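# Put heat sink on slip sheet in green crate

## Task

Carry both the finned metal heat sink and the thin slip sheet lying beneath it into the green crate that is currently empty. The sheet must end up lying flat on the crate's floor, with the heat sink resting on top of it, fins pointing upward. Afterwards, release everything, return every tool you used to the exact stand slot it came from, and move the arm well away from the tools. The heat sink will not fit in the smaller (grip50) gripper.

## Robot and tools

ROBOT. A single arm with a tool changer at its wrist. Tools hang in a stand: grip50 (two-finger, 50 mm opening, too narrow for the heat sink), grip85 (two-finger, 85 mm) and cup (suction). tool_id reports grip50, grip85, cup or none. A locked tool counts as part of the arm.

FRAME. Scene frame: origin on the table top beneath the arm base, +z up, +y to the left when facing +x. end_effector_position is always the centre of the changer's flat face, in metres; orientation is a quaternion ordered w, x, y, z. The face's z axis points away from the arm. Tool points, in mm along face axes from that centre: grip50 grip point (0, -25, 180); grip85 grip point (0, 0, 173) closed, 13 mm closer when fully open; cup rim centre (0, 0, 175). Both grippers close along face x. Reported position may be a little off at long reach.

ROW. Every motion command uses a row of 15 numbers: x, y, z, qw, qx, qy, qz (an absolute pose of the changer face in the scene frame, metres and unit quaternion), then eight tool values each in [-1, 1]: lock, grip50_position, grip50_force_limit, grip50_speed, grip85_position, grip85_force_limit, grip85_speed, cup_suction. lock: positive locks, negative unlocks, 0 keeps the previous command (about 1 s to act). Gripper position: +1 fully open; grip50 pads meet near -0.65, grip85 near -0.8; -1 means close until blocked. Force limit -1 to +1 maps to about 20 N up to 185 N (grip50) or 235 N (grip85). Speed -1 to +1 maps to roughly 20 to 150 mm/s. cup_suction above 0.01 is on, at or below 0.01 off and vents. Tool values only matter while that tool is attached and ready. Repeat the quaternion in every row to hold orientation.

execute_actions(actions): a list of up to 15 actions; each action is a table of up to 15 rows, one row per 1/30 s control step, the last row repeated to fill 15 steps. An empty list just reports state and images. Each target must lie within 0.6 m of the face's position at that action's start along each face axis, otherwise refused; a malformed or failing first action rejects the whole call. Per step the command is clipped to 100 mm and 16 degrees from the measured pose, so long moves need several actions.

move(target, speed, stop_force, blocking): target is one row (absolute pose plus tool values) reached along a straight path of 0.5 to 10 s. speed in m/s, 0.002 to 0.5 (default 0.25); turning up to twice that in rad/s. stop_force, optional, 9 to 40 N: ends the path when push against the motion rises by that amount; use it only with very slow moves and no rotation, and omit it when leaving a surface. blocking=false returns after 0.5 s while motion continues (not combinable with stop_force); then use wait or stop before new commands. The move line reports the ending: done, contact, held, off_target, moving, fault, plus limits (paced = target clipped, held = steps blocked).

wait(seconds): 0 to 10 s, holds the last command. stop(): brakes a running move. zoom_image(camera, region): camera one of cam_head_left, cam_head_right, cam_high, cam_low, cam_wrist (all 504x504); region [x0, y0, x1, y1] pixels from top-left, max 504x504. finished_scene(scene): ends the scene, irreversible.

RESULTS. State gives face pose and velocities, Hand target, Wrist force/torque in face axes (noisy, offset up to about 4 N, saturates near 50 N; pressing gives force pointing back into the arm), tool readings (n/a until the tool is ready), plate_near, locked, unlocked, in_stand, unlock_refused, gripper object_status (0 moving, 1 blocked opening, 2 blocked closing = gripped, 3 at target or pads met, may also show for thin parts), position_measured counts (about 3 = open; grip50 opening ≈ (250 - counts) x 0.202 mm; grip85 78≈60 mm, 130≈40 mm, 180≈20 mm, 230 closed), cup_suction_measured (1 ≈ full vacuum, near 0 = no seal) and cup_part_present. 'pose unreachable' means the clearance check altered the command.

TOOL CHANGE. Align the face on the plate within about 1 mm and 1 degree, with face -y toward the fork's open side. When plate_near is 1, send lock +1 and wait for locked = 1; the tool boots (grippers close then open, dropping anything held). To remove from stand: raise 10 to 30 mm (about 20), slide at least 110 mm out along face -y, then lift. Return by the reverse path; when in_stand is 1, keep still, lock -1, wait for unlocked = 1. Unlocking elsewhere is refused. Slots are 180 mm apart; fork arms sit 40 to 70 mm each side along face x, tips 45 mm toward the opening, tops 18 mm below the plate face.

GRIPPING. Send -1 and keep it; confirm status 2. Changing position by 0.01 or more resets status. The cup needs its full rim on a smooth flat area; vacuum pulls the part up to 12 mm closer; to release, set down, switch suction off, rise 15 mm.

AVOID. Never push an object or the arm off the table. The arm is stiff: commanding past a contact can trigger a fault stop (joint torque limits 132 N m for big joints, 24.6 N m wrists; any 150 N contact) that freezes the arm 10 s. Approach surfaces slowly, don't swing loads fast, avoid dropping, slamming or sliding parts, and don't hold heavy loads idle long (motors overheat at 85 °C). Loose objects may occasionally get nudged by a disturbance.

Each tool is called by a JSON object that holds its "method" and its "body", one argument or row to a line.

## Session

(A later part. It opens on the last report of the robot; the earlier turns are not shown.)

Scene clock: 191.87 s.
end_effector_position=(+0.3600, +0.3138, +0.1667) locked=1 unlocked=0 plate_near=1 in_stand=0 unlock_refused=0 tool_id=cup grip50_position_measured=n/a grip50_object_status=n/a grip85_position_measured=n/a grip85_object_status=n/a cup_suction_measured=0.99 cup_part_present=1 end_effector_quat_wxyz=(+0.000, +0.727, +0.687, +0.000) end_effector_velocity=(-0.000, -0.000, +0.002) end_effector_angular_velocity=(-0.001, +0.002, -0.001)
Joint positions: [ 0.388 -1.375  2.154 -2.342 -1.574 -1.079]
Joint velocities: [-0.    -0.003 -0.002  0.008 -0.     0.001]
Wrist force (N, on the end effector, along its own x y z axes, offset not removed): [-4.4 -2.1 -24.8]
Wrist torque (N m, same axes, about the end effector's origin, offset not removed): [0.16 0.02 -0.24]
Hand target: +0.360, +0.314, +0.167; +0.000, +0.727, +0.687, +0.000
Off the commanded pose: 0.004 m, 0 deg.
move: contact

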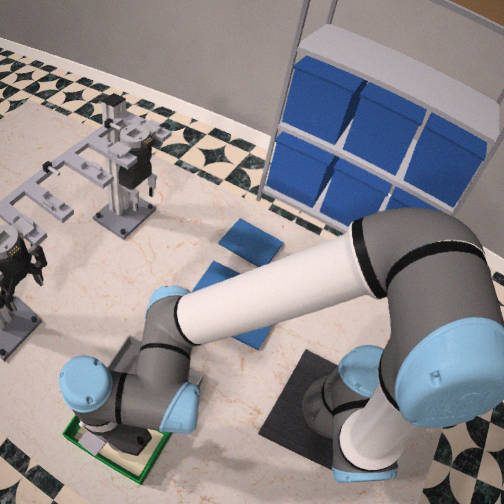

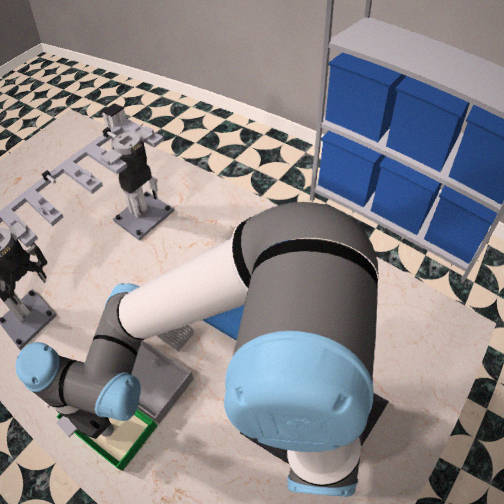

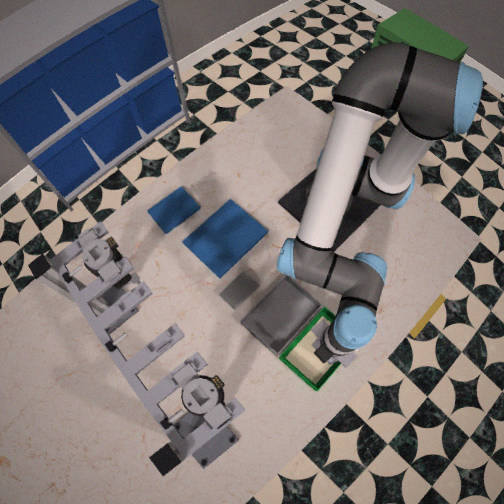

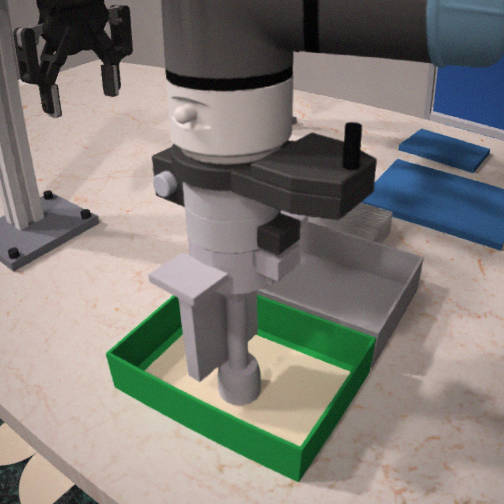

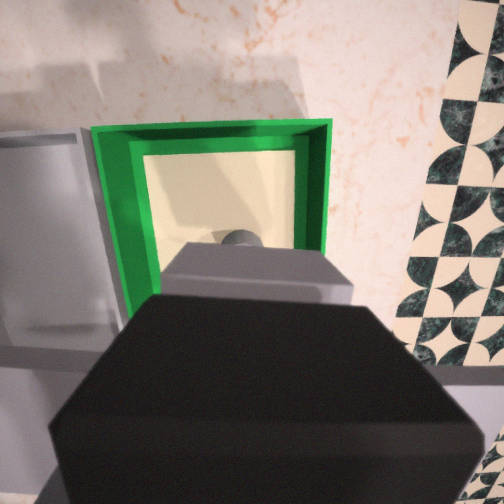

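{"method": "execute_actions", "body": {
  "actions": [
    [[0.360,0.3138,0.1672,0,0.7266,0.6871,0,0,0,0,0,0,0,0,0]],
    [[0.360,0.3138,0.1672,0,0.7266,0.6871,0,0,0,0,0,0,0,0,0]]
  ]
}}

{"method": "move", "body": {
  "target": [0.360,0.3138,0.19,0,0.7266,0.6871,0,0,0,0,0,0,0,0,0],
  "speed": 0.025
}}

{"method": "move", "body": {
  "target": [0.360,0.3138,0.24,0,0.7266,0.6871,0,0,0,0,0,0,0,0,0],
  "speed": 0.15
}}

{"method": "move", "body": {
  "target": [0.4899,0.0360,0.38,0,0.7266,0.6871,0,0,0,0,0,0,0,0,0],
  "speed": 0.3
}}

{"method": "move", "body": {
  "target": [0.6397,0.0276,0.38,0,0.7266,0.6871,0,0,0,0,0,0,0,0,0],
  "speed": 0.1,
  "stop_force": 25
}}

{"method": "move", "body": {
  "target": [0.6397,0.0276,0.3599,0,0.7266,0.6871,0,0,0,0,0,0,0,0,0],
  "speed": 0.012,
  "stop_force": 25
}}

Scene clock: 198.40 s.
end_effector_position=(+0.3600, +0.3138, +0.1672) locked=1 unlocked=0 plate_near=1 in_stand=0 unlock_refused=0 tool_id=cup grip50_position_measured=n/a grip50_object_status=n/a grip85_position_measured=n/a grip85_object_status=n/a cup_suction_measured=0.01 cup_part_present=0 end_effector_quat_wxyz=(+0.000, +0.727, +0.687, +0.000) end_effector_velocity=(-0.000, +0.000, -0.000) end_effector_angular_velocity=(+0.000, +0.000, +0.001)
Joint positions: [ 0.388 -1.376  2.154 -2.34  -1.574 -1.079]
Joint velocities: [ 0.    -0.    -0.     0.     0.    -0.001]
Wrist force (N, on the end effector, along its own x y z axes, offset not removed): [-1.0 0.9 -29.5]
Wrist torque (N m, same axes, about the end effector's origin, offset not removed): [-0.23 0.34 -0.14]
Hand target: +0.360, +0.314, +0.167; +0.000, +0.727, +0.687, -0.000
Off the commanded pose: 0.000 m, 0 deg.

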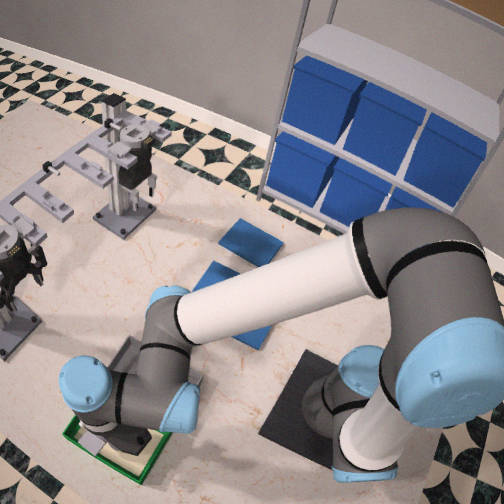

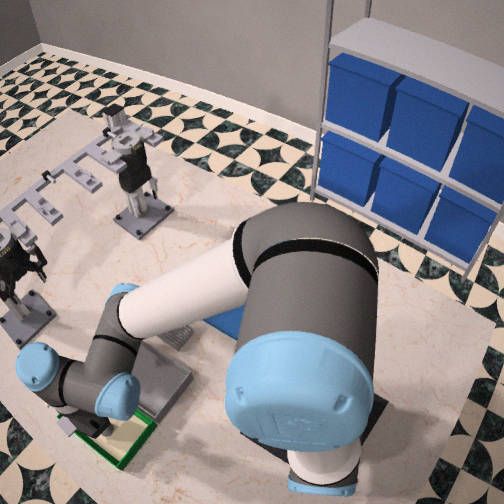

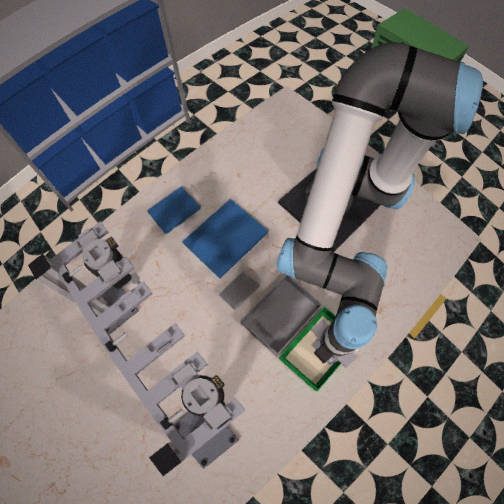

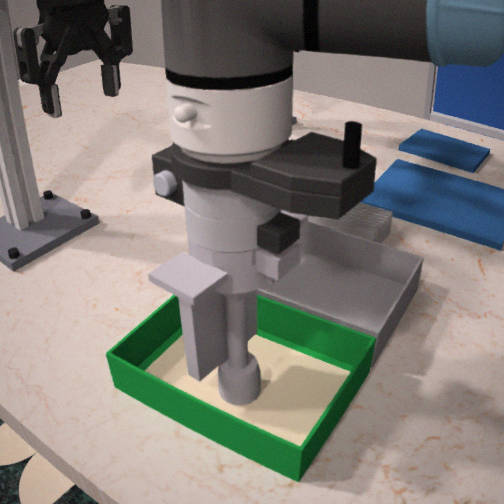

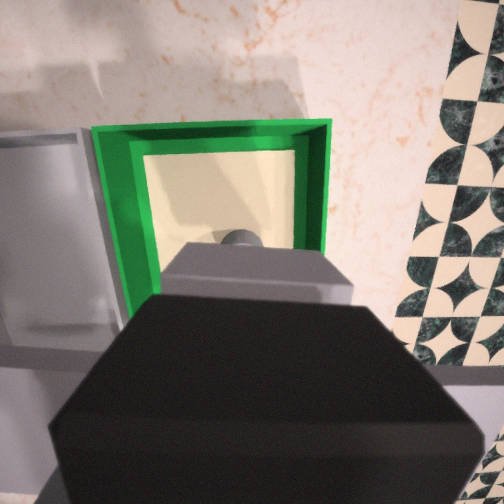

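Scene clock: 199.63 s.
end_effector_position=(+0.3600, +0.3138, +0.1898) locked=1 unlocked=0 plate_near=1 in_stand=0 unlock_refused=0 tool_id=cup grip50_position_measured=n/a grip50_object_status=n/a grip85_position_measured=n/a grip85_object_status=n/a cup_suction_measured=0.01 cup_part_present=0 end_effector_quat_wxyz=(+0.000, +0.727, +0.687, +0.000) end_effector_velocity=(-0.000, -0.000, +0.002) end_effector_angular_velocity=(-0.001, +0.000, +0.000)
Joint positions: [ 0.388 -1.418  2.128 -2.273 -1.574 -1.079]
Joint velocities: [ 0.    -0.003 -0.002  0.006 -0.001 -0.   ]
Wrist force (N, on the end effector, along its own x y z axes, offset not removed): [-0.3 -1.5 -2.4]
Wrist torque (N m, same axes, about the end effector's origin, offset not removed): [-0.06 -0.03 -0.17]
Hand target: +0.360, +0.314, +0.190; +0.000, +0.727, +0.687, +0.000
Off the commanded pose: 0.000 m, 0 deg.
move: done

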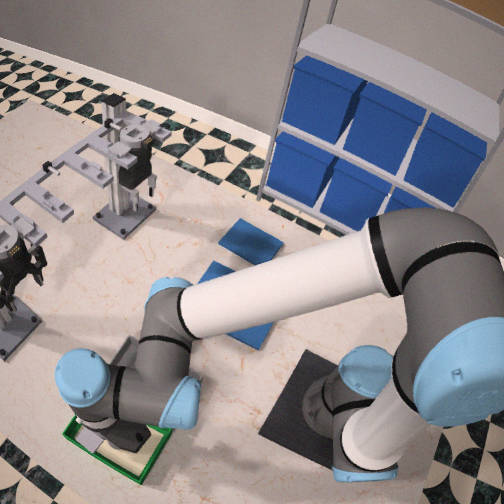

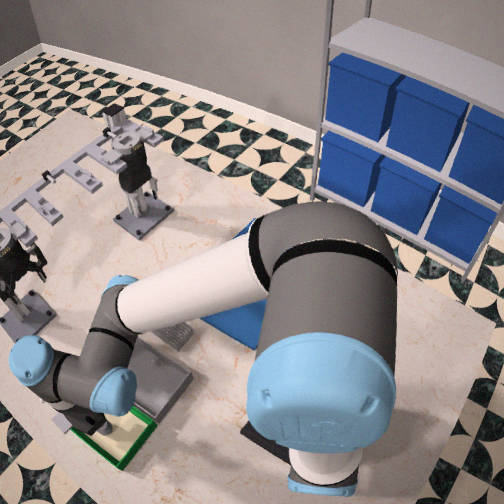

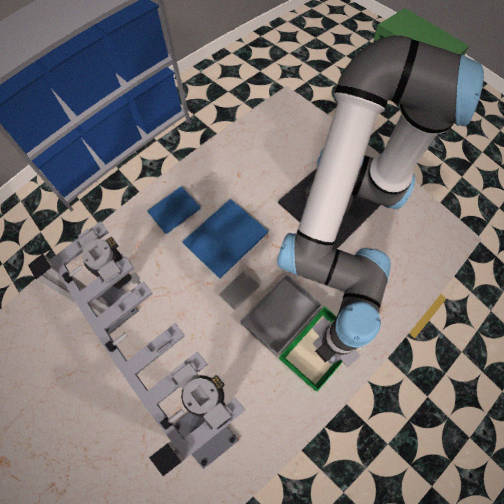

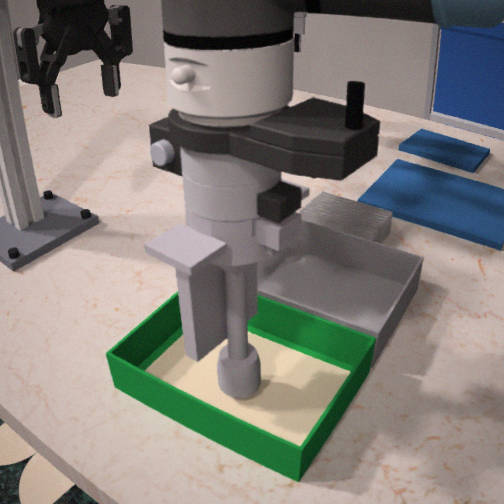

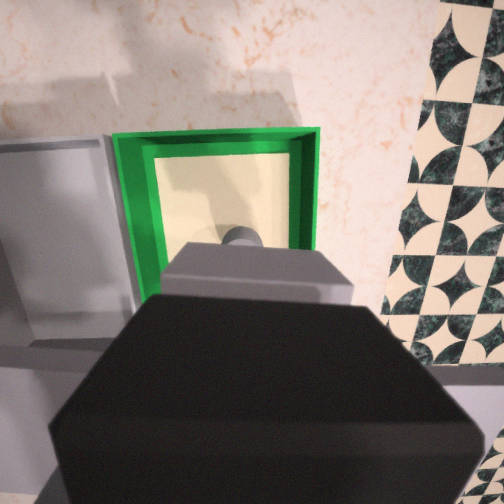

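Scene clock: 200.53 s.
end_effector_position=(+0.3601, +0.3139, +0.2397) locked=1 unlocked=0 plate_near=1 in_stand=0 unlock_refused=0 tool_id=cup grip50_position_measured=n/a grip50_object_status=n/a grip85_position_measured=n/a grip85_object_status=n/a cup_suction_measured=0.01 cup_part_present=0 end_effector_quat_wxyz=(+0.000, +0.727, +0.687, +0.000) end_effector_velocity=(+0.000, -0.000, +0.002) end_effector_angular_velocity=(-0.001, +0.000, -0.000)
Joint positions: [ 0.389 -1.498  2.062 -2.126 -1.574 -1.078]
Joint velocities: [-0.    -0.003 -0.004  0.007 -0.001  0.   ]
Wrist force (N, on the end effector, along its own x y z axes, offset not removed): [0.3 -0.7 -3.1]
Wrist torque (N m, same axes, about the end effector's origin, offset not removed): [-0.03 0.13 -0.15]
Hand target: +0.360, +0.314, +0.240; +0.000, +0.727, +0.687, +0.000
Off the commanded pose: 0.000 m, 0 deg.
move: done

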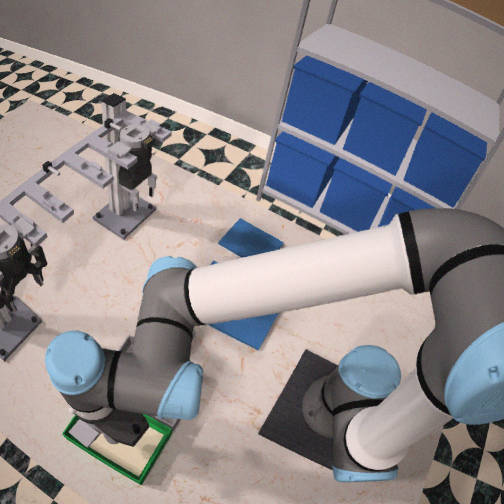

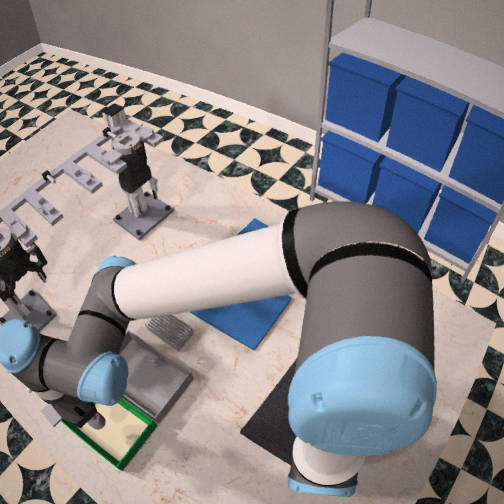

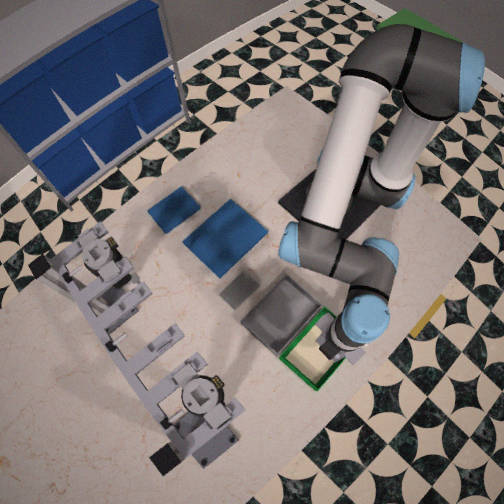

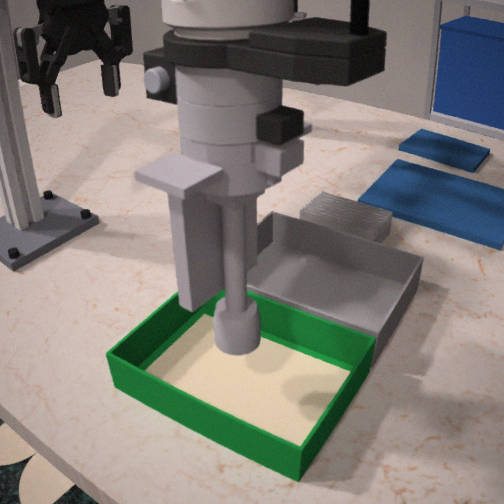

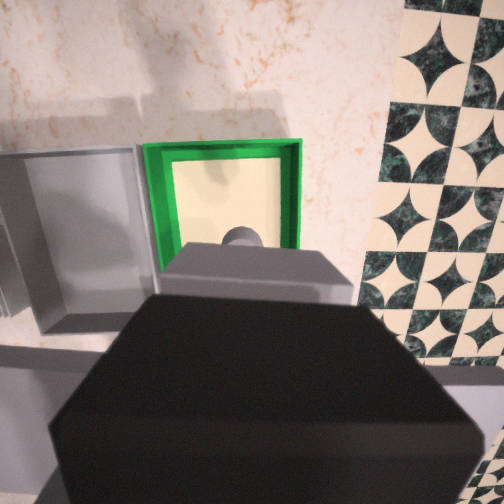

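Scene clock: 202.30 s.
end_effector_position=(+0.4899, +0.0363, +0.3798) locked=1 unlocked=0 plate_near=1 in_stand=0 unlock_refused=0 tool_id=cup grip50_position_measured=n/a grip50_object_status=n/a grip85_position_measured=n/a grip85_object_status=n/a cup_suction_measured=0.01 cup_part_present=0 end_effector_quat_wxyz=(-0.000, +0.727, +0.687, +0.000) end_effector_velocity=(+0.001, -0.001, +0.001) end_effector_angular_velocity=(+0.000, +0.000, +0.001)
Joint positions: [-0.241 -1.592  1.771 -1.745 -1.577 -1.708]
Joint velocities: [-0.002  0.002 -0.004  0.002  0.    -0.003]
Wrist force (N, on the end effector, along its own x y z axes, offset not removed): [-0.8 -2.6 -6.1]
Wrist torque (N m, same axes, about the end effector's origin, offset not removed): [-0.10 0.13 -0.11]
Hand target: +0.490, +0.036, +0.380; -0.000, +0.727, +0.687, +0.000
Off the commanded pose: 0.000 m, 0 deg.
move: done

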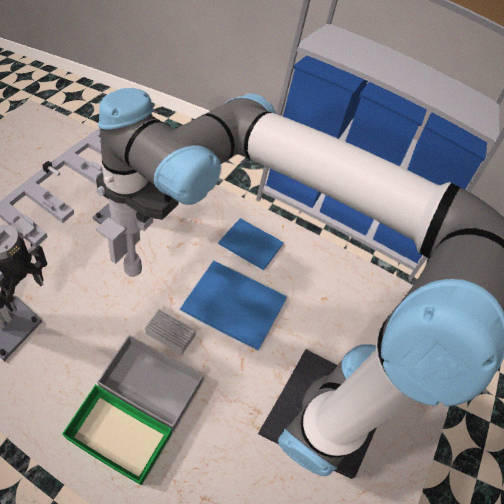

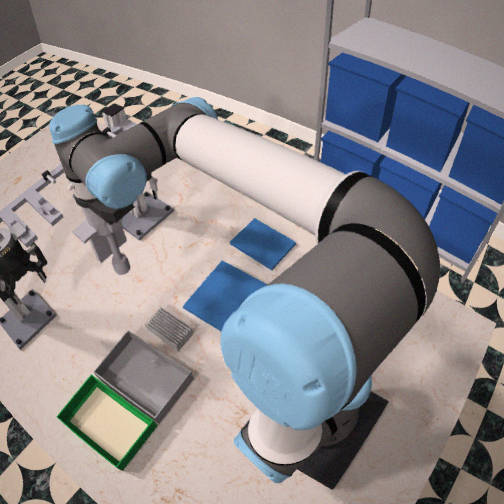

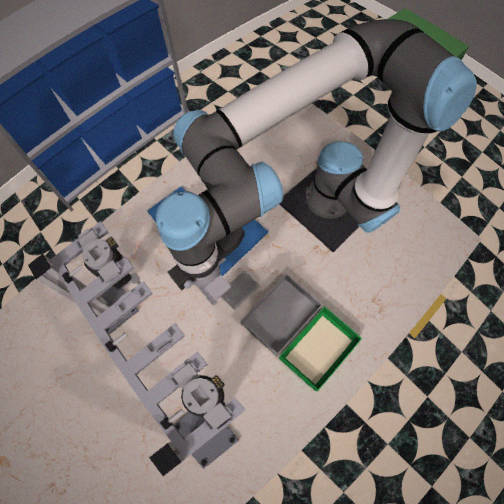

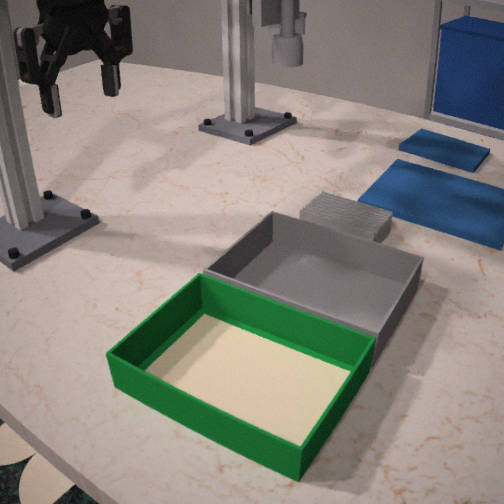

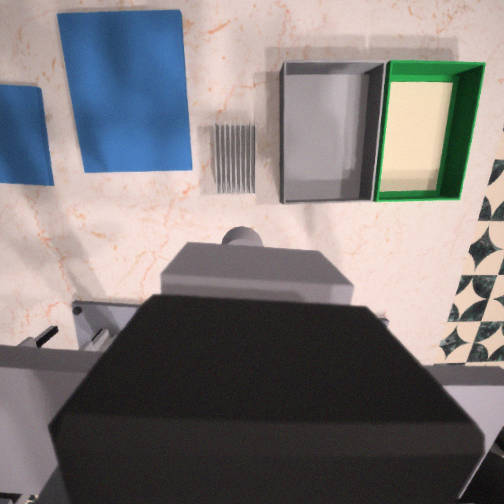

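Scene clock: 204.30 s.
end_effector_position=(+0.6396, +0.0275, +0.3799) locked=1 unlocked=0 plate_near=1 in_stand=0 unlock_refused=0 tool_id=cup grip50_position_measured=n/a grip50_object_status=n/a grip85_position_measured=n/a grip85_object_status=n/a cup_suction_measured=0.01 cup_part_present=0 end_effector_quat_wxyz=(+0.000, +0.727, +0.687, -0.000) end_effector_velocity=(+0.002, -0.000, +0.000) end_effector_angular_velocity=(+0.000, +0.000, -0.000)
Joint positions: [-0.209 -1.234  1.354 -1.686 -1.578 -1.676]
Joint velocities: [ 0.     0.004 -0.007  0.002  0.     0.001]
Wrist force (N, on the end effector, along its own x y z axes, offset not removed): [1.1 -1.6 -2.4]
Wrist torque (N m, same axes, about the end effector's origin, offset not removed): [-0.01 -0.18 -0.09]
Hand target: +0.640, +0.028, +0.380; +0.000, +0.727, +0.687, -0.000
Off the commanded pose: 0.000 m, 0 deg.
move: done

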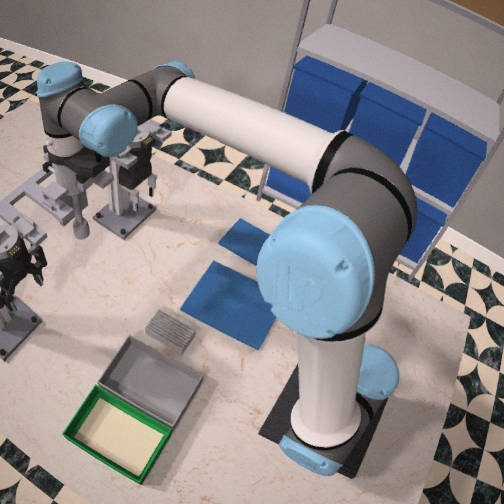

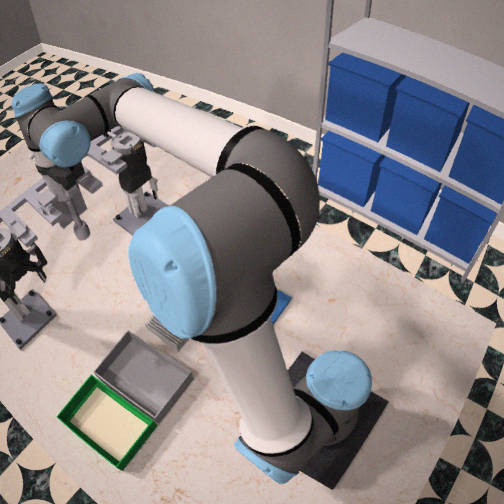

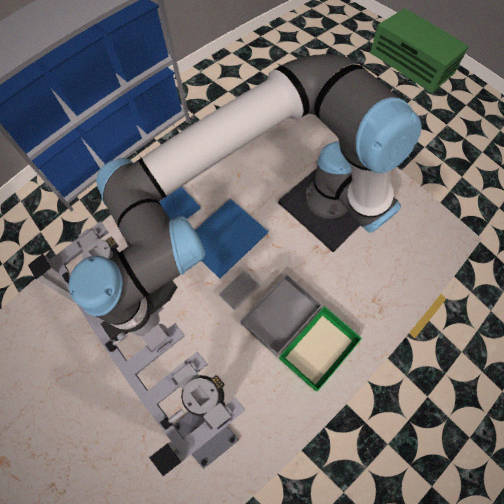

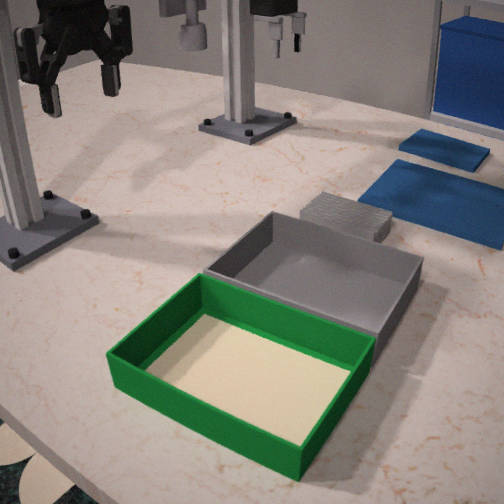

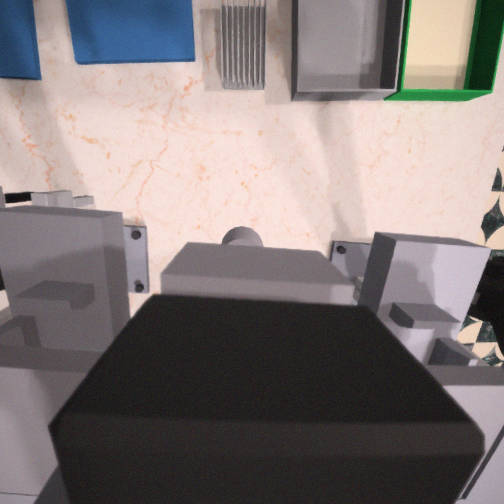

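Scene clock: 206.20 s.
end_effector_position=(+0.6397, +0.0276, +0.3601) locked=1 unlocked=0 plate_near=1 in_stand=1 unlock_refused=0 tool_id=cup grip50_position_measured=n/a grip50_object_status=n/a grip85_position_measured=n/a grip85_object_status=n/a cup_suction_measured=0.01 cup_part_present=0 end_effector_quat_wxyz=(-0.000, +0.727, +0.687, -0.000) end_effector_velocity=(-0.000, +0.000, -0.002) end_effector_angular_velocity=(+0.000, -0.000, +0.000)
Joint positions: [-0.209 -1.227  1.396 -1.734 -1.578 -1.676]
Joint velocities: [-0.     0.001  0.005 -0.006  0.    -0.   ]
Wrist force (N, on the end effector, along its own x y z axes, offset not removed): [0.6 -0.9 -0.6]
Wrist torque (N m, same axes, about the end effector's origin, offset not removed): [0.01 -0.03 -0.09]
Hand target: +0.640, +0.028, +0.360; -0.000, +0.727, +0.687, -0.000
Off the commanded pose: 0.000 m, 0 deg.
move: done

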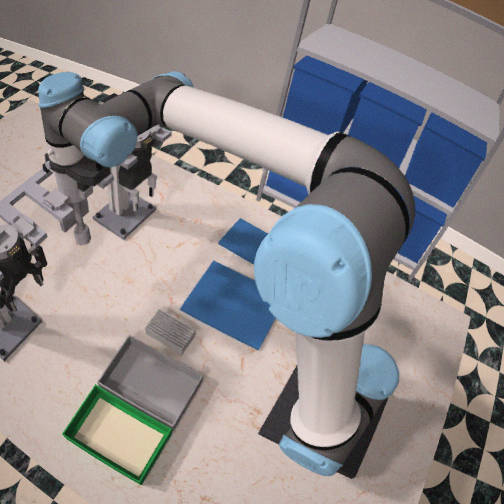

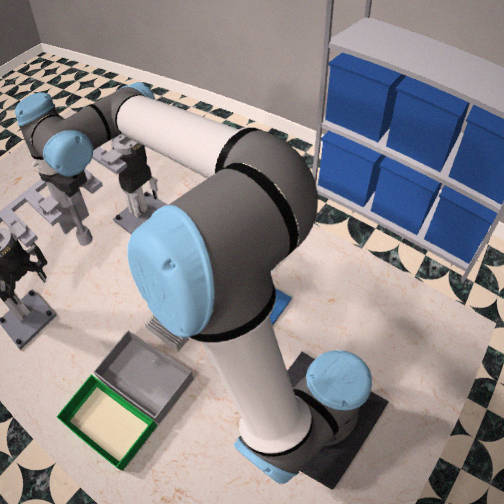

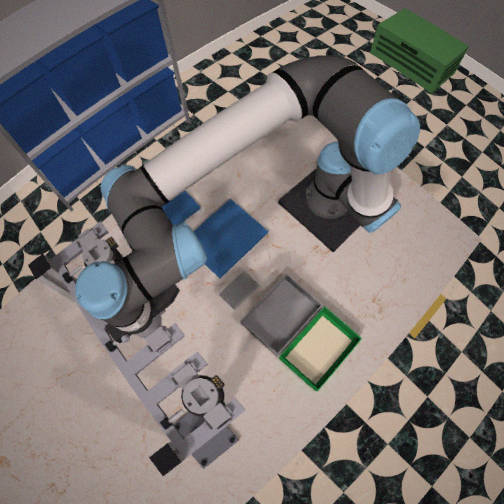

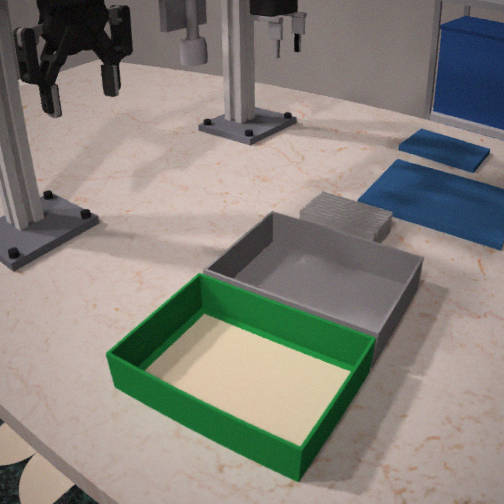

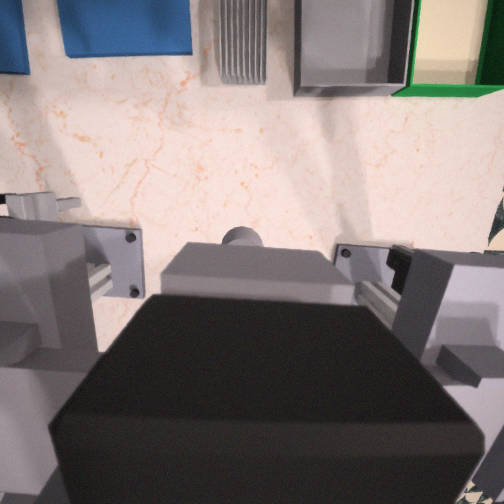

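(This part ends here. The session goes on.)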